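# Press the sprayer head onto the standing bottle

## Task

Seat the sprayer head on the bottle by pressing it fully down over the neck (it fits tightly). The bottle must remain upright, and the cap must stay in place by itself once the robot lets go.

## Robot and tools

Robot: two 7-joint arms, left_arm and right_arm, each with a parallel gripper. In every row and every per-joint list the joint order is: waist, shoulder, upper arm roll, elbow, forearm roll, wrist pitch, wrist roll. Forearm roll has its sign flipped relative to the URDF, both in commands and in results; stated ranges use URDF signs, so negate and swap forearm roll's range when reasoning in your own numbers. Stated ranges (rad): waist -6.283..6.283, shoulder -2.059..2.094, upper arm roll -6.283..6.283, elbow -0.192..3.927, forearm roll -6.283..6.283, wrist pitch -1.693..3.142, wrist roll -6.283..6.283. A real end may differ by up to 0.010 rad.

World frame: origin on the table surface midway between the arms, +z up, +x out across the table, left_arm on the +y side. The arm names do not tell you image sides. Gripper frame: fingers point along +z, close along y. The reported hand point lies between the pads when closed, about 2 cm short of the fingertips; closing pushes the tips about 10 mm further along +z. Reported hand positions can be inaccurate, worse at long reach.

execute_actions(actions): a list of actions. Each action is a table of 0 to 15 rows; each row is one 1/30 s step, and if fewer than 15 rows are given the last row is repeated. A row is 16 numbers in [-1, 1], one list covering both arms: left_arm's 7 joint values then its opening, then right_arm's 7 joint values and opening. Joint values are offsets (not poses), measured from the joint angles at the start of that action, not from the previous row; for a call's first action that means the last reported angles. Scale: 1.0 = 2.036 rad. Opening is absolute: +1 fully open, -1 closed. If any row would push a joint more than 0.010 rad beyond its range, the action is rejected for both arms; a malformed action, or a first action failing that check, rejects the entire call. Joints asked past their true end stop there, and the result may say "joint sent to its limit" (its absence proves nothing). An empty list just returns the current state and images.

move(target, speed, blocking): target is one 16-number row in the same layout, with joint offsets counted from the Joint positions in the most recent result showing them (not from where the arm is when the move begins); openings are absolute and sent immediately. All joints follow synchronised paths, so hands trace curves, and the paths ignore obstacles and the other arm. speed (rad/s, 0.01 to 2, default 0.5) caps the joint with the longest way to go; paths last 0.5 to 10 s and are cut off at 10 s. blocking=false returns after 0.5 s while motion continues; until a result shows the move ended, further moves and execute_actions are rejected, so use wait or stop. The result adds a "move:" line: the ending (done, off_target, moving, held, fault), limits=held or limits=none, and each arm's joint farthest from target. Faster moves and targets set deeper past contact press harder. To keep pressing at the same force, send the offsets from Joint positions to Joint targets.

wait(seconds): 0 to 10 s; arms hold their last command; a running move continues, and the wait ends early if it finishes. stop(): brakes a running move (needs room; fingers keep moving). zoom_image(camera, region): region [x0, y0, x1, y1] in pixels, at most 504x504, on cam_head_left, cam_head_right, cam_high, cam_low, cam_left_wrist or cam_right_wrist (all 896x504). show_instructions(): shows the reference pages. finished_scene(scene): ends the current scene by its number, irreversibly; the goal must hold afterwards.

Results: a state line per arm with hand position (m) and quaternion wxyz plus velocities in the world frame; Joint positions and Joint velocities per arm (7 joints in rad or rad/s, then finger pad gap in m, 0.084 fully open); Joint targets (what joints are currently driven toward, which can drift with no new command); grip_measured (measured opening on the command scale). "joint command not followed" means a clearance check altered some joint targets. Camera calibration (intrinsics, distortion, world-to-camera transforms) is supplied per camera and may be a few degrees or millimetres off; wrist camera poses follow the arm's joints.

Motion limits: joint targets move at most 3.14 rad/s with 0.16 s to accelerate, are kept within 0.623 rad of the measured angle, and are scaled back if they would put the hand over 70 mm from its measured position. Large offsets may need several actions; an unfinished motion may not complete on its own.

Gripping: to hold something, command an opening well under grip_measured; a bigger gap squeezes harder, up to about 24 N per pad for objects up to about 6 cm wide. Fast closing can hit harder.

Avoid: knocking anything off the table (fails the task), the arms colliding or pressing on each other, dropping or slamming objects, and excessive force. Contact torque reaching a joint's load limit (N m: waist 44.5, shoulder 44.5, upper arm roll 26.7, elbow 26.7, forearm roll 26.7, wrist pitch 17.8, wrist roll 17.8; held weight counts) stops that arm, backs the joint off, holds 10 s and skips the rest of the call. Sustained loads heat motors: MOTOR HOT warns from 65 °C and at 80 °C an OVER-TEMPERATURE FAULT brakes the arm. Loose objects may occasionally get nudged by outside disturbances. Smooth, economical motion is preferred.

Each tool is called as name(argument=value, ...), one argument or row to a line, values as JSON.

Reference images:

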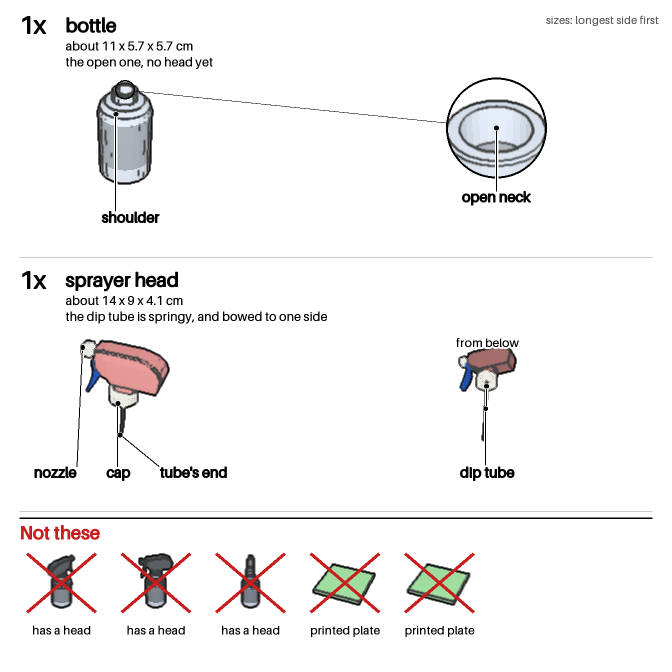

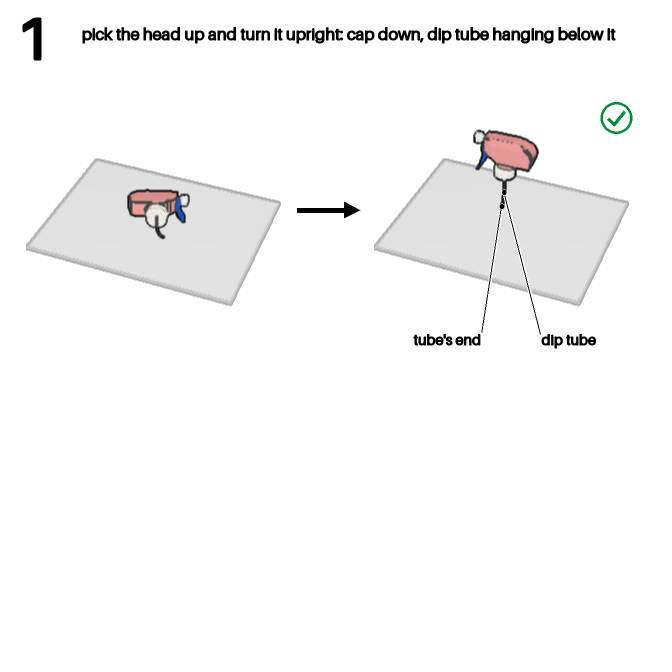

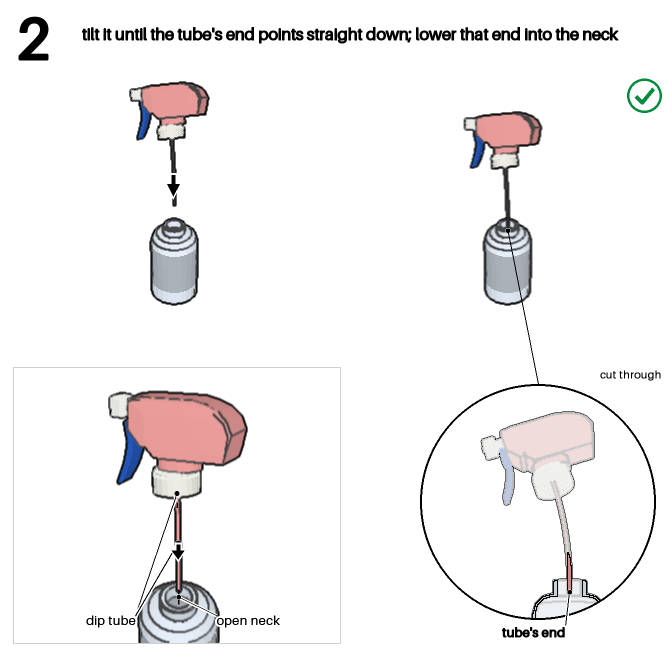

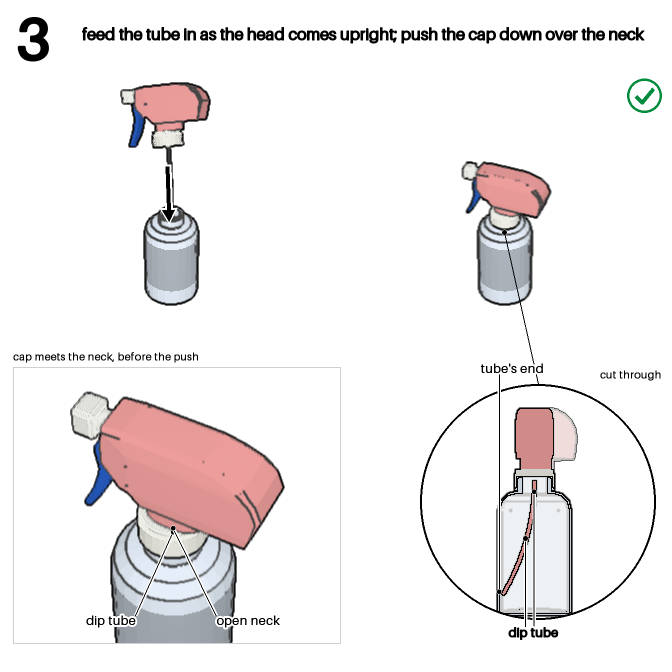

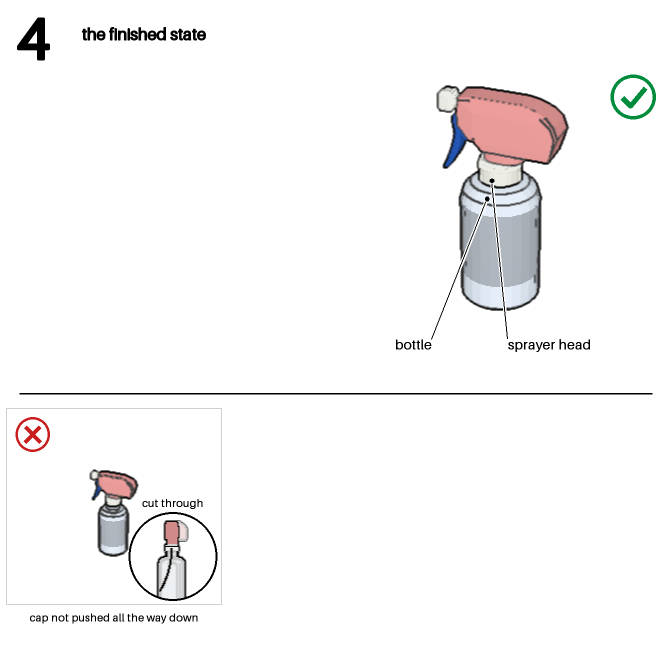

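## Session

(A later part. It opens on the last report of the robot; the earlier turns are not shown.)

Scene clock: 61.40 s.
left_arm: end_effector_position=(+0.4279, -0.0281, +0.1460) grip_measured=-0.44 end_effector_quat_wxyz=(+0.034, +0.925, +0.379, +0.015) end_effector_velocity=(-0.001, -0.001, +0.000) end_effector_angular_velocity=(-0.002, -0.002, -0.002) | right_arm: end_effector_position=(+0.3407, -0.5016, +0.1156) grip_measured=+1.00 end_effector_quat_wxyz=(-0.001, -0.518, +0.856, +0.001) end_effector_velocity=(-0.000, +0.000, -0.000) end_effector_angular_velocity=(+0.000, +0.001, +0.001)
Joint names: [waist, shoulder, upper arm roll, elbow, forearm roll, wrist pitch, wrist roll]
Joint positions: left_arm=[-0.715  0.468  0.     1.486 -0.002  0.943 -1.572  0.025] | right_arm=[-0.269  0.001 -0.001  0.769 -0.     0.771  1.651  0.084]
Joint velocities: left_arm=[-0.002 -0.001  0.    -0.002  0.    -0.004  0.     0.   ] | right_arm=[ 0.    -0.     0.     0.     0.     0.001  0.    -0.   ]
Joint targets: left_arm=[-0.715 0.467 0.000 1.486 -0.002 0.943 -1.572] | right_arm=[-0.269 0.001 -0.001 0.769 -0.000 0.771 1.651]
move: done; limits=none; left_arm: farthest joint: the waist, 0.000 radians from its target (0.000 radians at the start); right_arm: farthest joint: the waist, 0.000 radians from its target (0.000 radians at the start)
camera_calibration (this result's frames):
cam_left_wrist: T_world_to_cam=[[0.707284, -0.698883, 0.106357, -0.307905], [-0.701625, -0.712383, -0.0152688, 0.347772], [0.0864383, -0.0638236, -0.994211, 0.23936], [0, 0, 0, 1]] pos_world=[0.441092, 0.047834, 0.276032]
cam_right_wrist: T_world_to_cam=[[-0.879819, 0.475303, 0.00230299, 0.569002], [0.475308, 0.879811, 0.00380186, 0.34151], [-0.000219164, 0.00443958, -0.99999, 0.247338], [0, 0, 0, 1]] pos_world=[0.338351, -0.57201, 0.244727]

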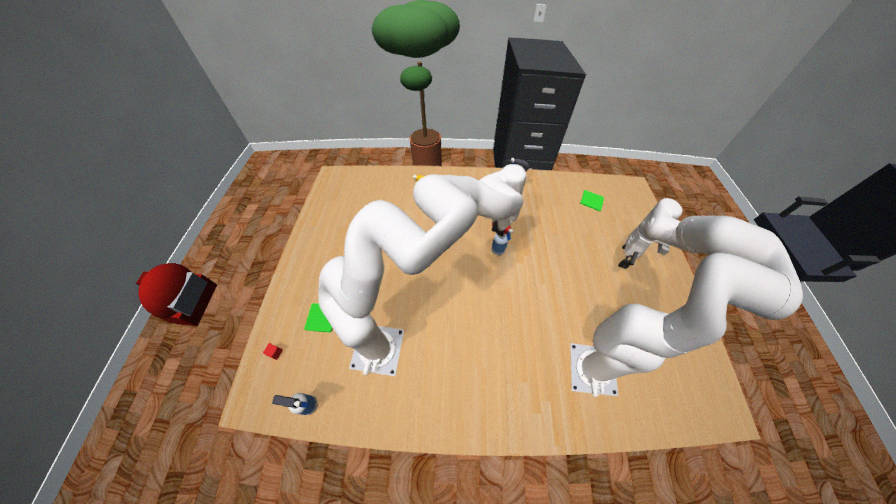

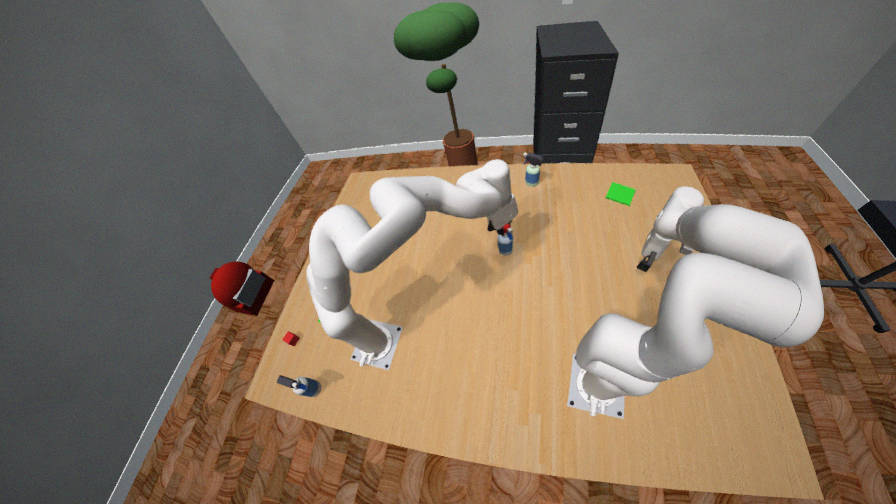

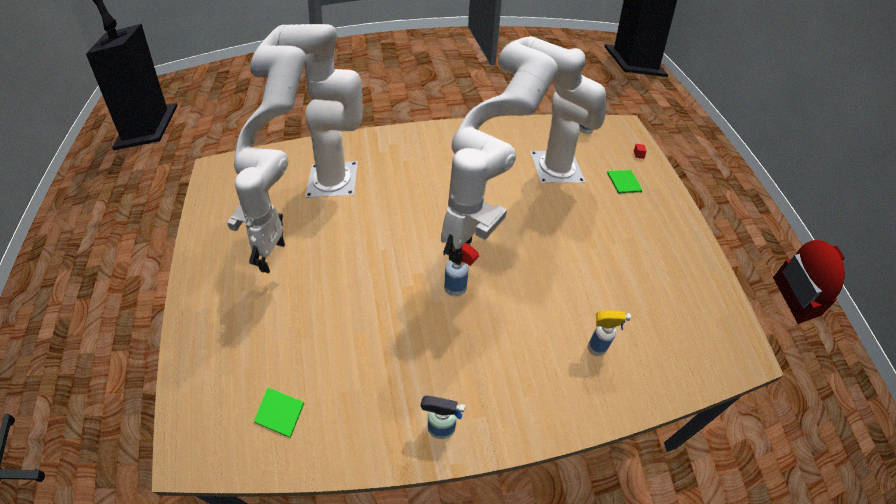

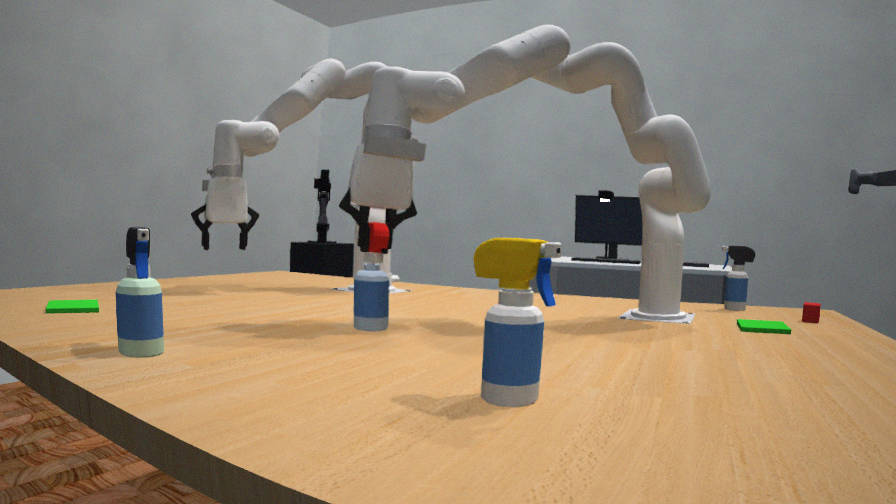

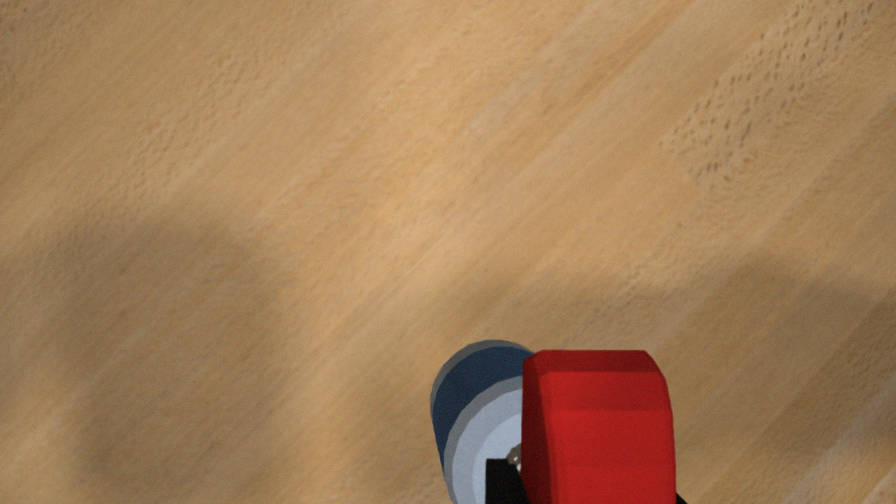

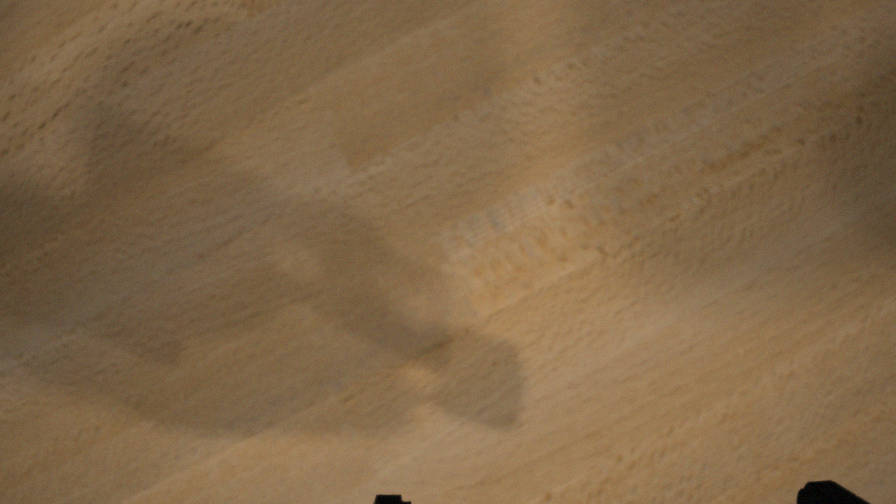

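Inner cap edge hooks neck. Lower with q2 only.

move(
  target=[0,0.009,0,0,0,-0.009,0,-1,0,0,0,0,0,0,0,1],
  speed=0.015,
)

move(
  target=[0,0.052,0,0.062,0,0.047,0,-1,0,0,0,0,0,0,0,1],
  speed=0.04,
)

zoom_image(
  camera="cam_low",
  region=[320,190,420,290],
)

zoom_image(
  camera="cam_high",
  region=[425,240,485,300],
)

Scene clock: 63.13 s.
left_arm: end_effector_position=(+0.4296, -0.0297, +0.1372) grip_measured=-0.44 end_effector_quat_wxyz=(+0.035, +0.925, +0.379, +0.015) end_effector_velocity=(+0.000, +0.000, -0.002) end_effector_angular_velocity=(+0.001, +0.002, +0.001) | right_arm: end_effector_position=(+0.3407, -0.5016, +0.1156) grip_measured=+1.00 end_effector_quat_wxyz=(-0.001, -0.518, +0.856, +0.001) end_effector_velocity=(+0.001, +0.001, +0.000) end_effector_angular_velocity=(-0.000, -0.001, +0.003)
Joint names: [waist, shoulder, upper arm roll, elbow, forearm roll, wrist pitch, wrist roll]
Joint positions: left_arm=[-0.715  0.485  0.     1.486 -0.002  0.925 -1.572  0.025] | right_arm=[-0.269  0.001 -0.001  0.769 -0.     0.771  1.651  0.084]
Joint velocities: left_arm=[ 0.001  0.004  0.    -0.001  0.001 -0.002  0.    -0.   ] | right_arm=[ 0.    -0.     0.002  0.     0.    -0.    -0.    -0.   ]
Joint targets: left_arm=[-0.715 0.486 0.000 1.486 -0.002 0.925 -1.572] | right_arm=[-0.269 0.001 -0.001 0.769 -0.000 0.771 1.651]
move: done; limits=none; left_arm: farthest joint: the shoulder, 0.001 radians from its target (0.019 radians at the start); right_arm: farthest joint: the waist, 0.000 radians from its target (0.000 radians at the start)
camera_calibration (this result's frames):
cam_left_wrist: T_world_to_cam=[[0.707229, -0.698815, 0.107166, -0.309388], [-0.701609, -0.712399, -0.0152678, 0.34762], [0.0870142, -0.0643907, -0.994124, 0.230077], [0, 0, 0, 1]] pos_world=[0.442681, 0.0462538, 0.267188]
cam_right_wrist: T_world_to_cam=[[-0.879819, 0.475303, 0.00230288, 0.569002], [0.475308, 0.879811, 0.00380179, 0.34151], [-0.000219102, 0.00443947, -0.99999, 0.247338], [0, 0, 0, 1]] pos_world=[0.338351, -0.57201, 0.244727]

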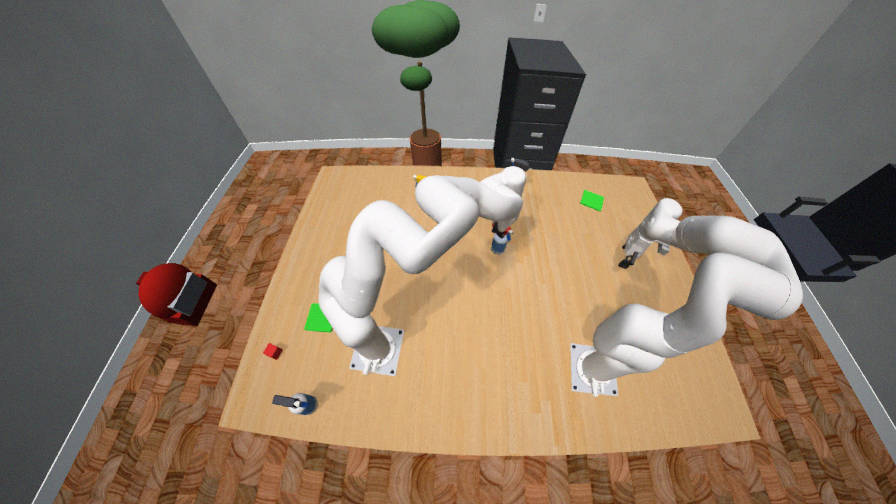

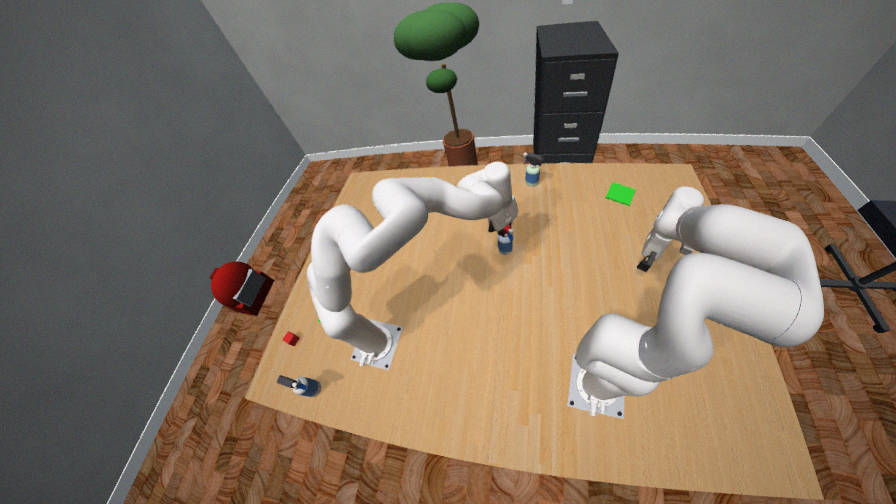

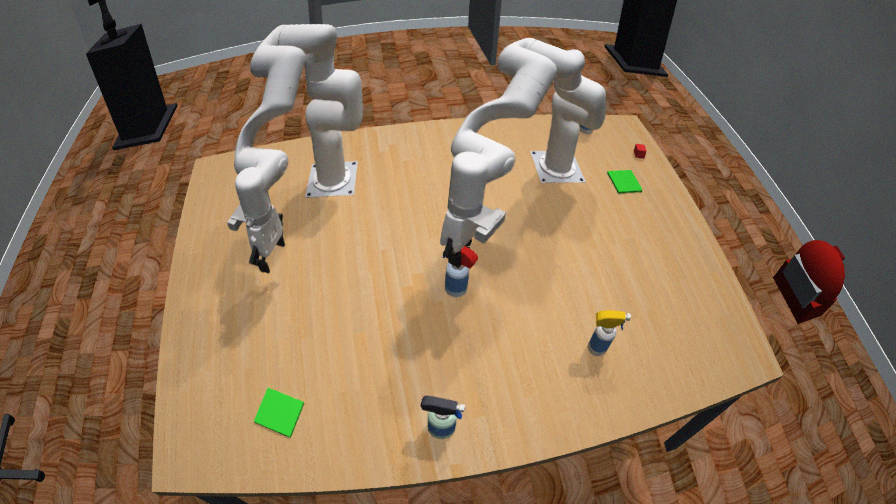

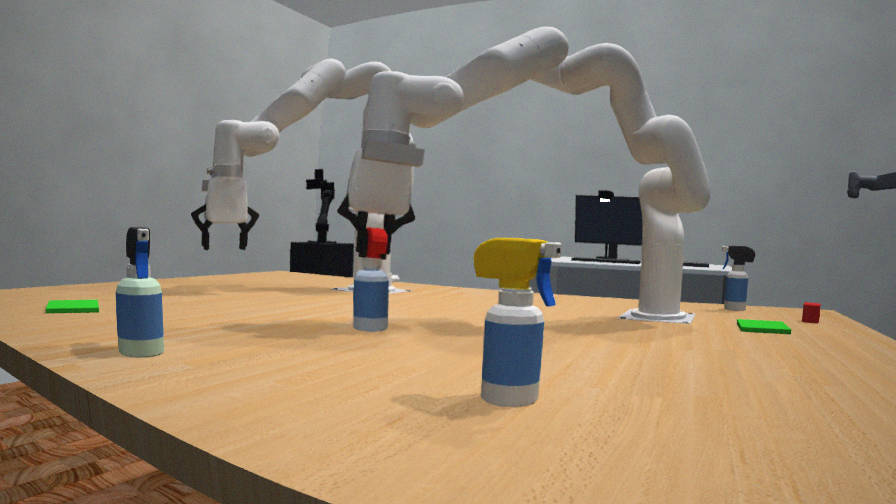

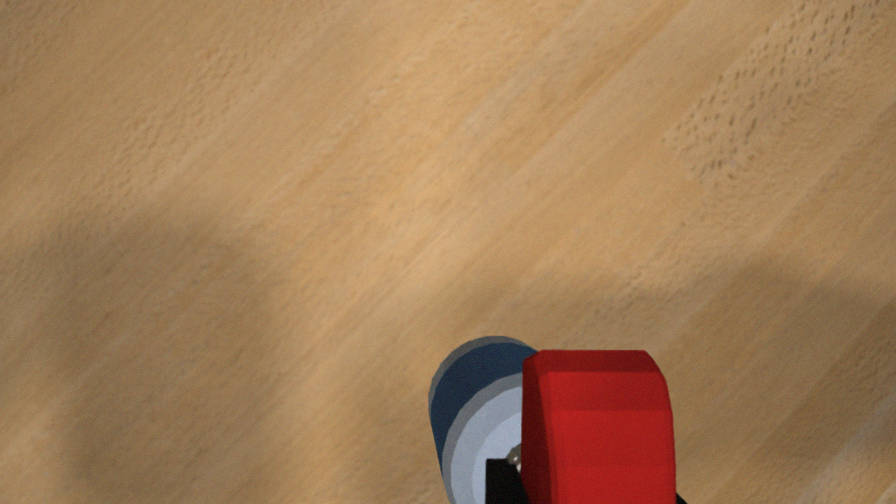

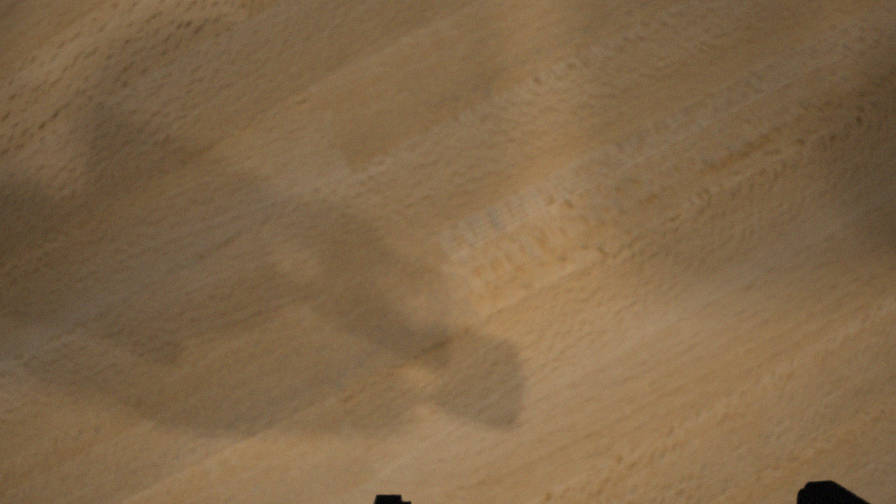

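Scene clock: 66.63 s.
left_arm: end_effector_position=(+0.4387, -0.0389, +0.1300) grip_measured=-0.44 end_effector_quat_wxyz=(+0.011, +0.925, +0.379, +0.005) end_effector_velocity=(+0.000, -0.000, +0.001) end_effector_angular_velocity=(-0.001, -0.001, -0.000) | right_arm: end_effector_position=(+0.3407, -0.5016, +0.1156) grip_measured=+1.00 end_effector_quat_wxyz=(-0.001, -0.518, +0.856, +0.001) end_effector_velocity=(+0.000, +0.001, +0.000) end_effector_angular_velocity=(+0.000, -0.000, +0.001)
Joint names: [waist, shoulder, upper arm roll, elbow, forearm roll, wrist pitch, wrist roll]
Joint positions: left_arm=[-0.715  0.576  0.     1.622 -0.002  1.021 -1.572  0.025] | right_arm=[-0.269  0.001 -0.001  0.769 -0.     0.771  1.651  0.084]
Joint velocities: left_arm=[ 0.    -0.    -0.     0.001 -0.    -0.     0.    -0.   ] | right_arm=[ 0.    -0.     0.001 -0.    -0.    -0.     0.    -0.   ]
Joint targets: left_arm=[-0.715 0.591 0.000 1.613 -0.002 1.021 -1.572] | right_arm=[-0.269 0.001 -0.001 0.769 -0.000 0.771 1.651]
move: off_target (left_arm); limits=none; left_arm: farthest joint: the shoulder, 0.015 radians from its target (0.106 radians at the start); right_arm: farthest joint: the waist, 0.000 radians from its target (0.000 radians at the start)
camera_calibration (this result's frames):
cam_left_wrist: T_world_to_cam=[[0.710251, -0.701686, 0.0563945, -0.316323], [-0.702065, -0.71193, -0.0161199, 0.347681], [0.0514601, -0.0281434, -0.998278, 0.239081], [0, 0, 0, 1]] pos_world=[0.45646, 0.0322939, 0.262112]
cam_right_wrist: T_world_to_cam=[[-0.879819, 0.475303, 0.00230295, 0.569002], [0.475308, 0.879811, 0.00380179, 0.34151], [-0.000219163, 0.0044395, -0.99999, 0.247338], [0, 0, 0, 1]] pos_world=[0.338351, -0.57201, 0.244727]

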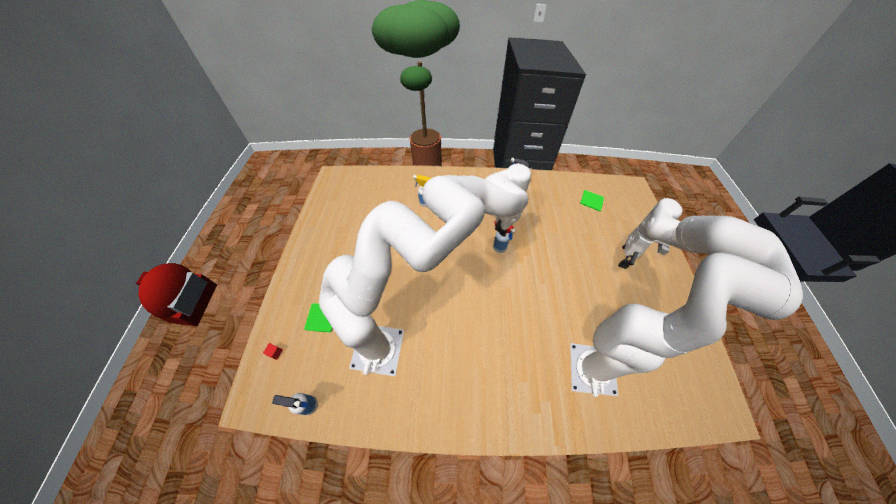

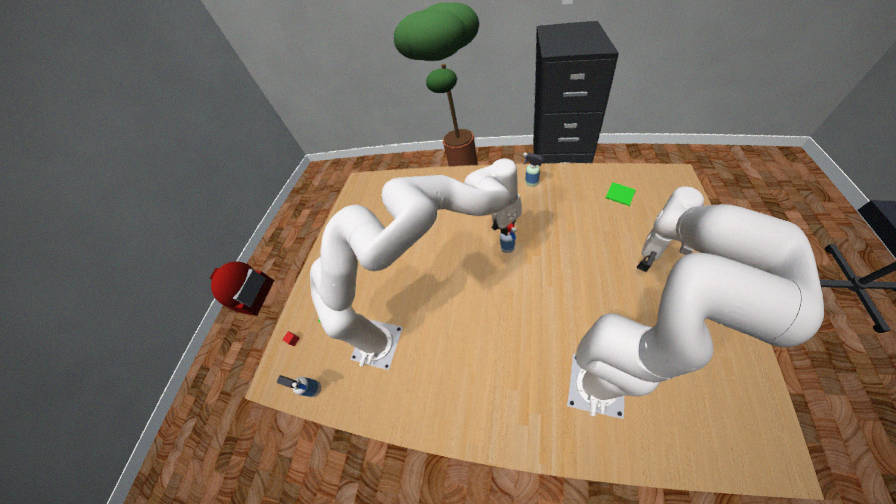

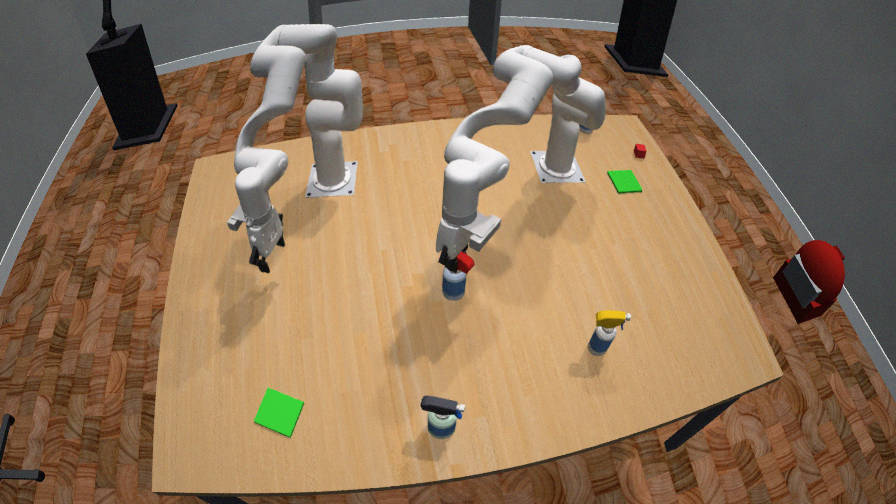

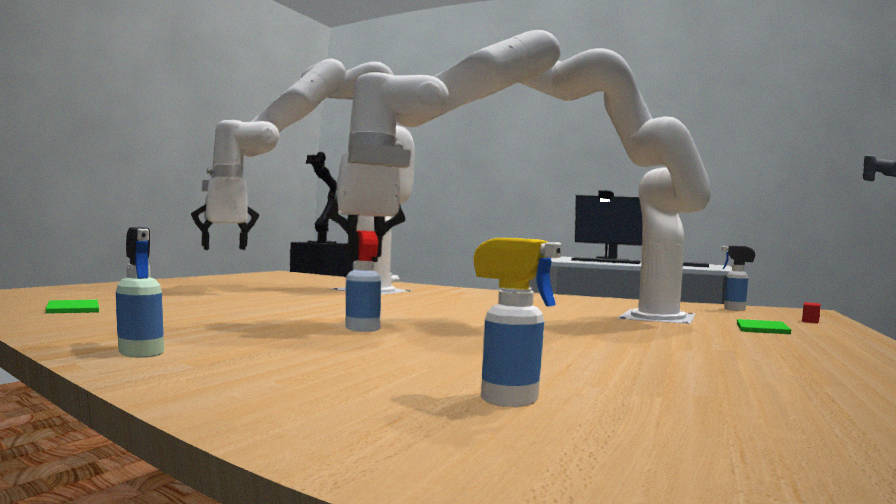

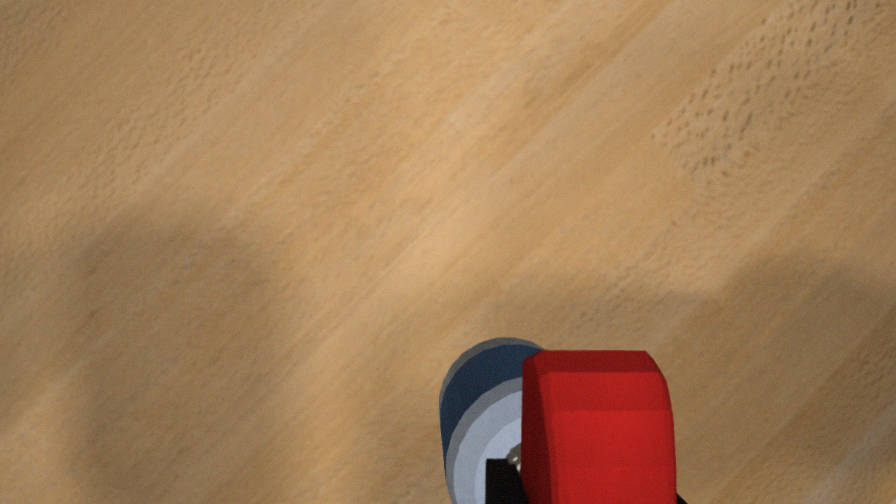

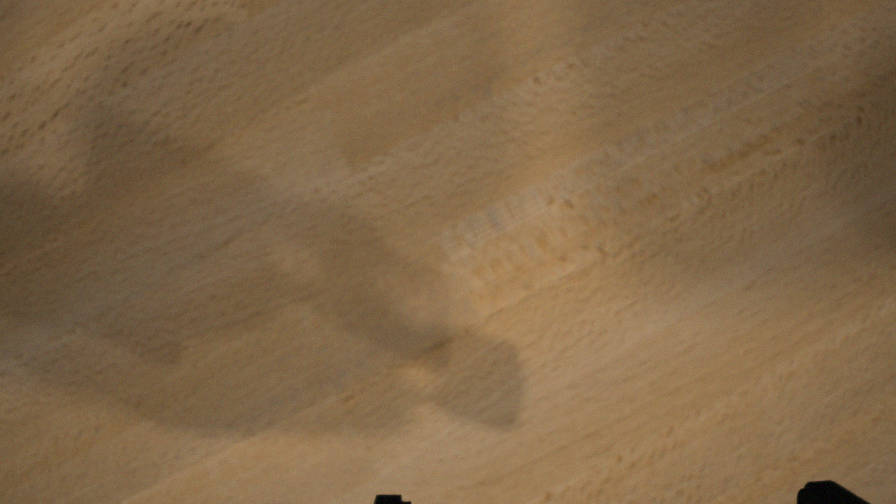

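Region (320, 190, 420, 290) of cam_low's 896x504 image, scaled by 5.040, with more detail than that image has.

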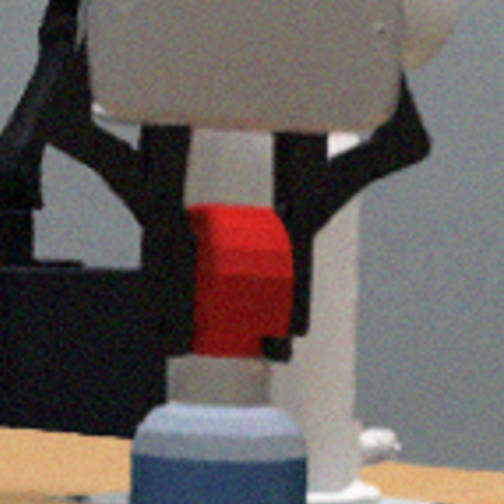

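Region (425, 240, 485, 300) of cam_high's 896x504 image, scaled by 8.400, with more detail than that image has.

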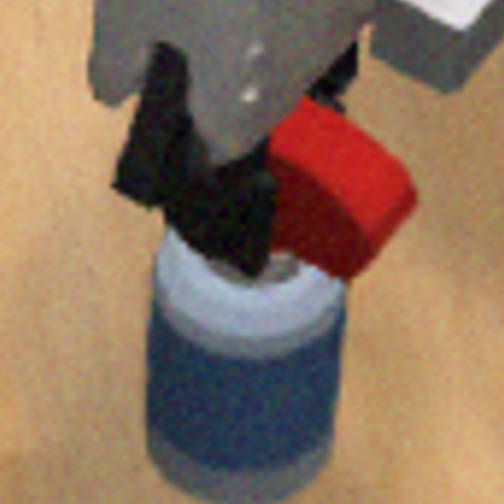

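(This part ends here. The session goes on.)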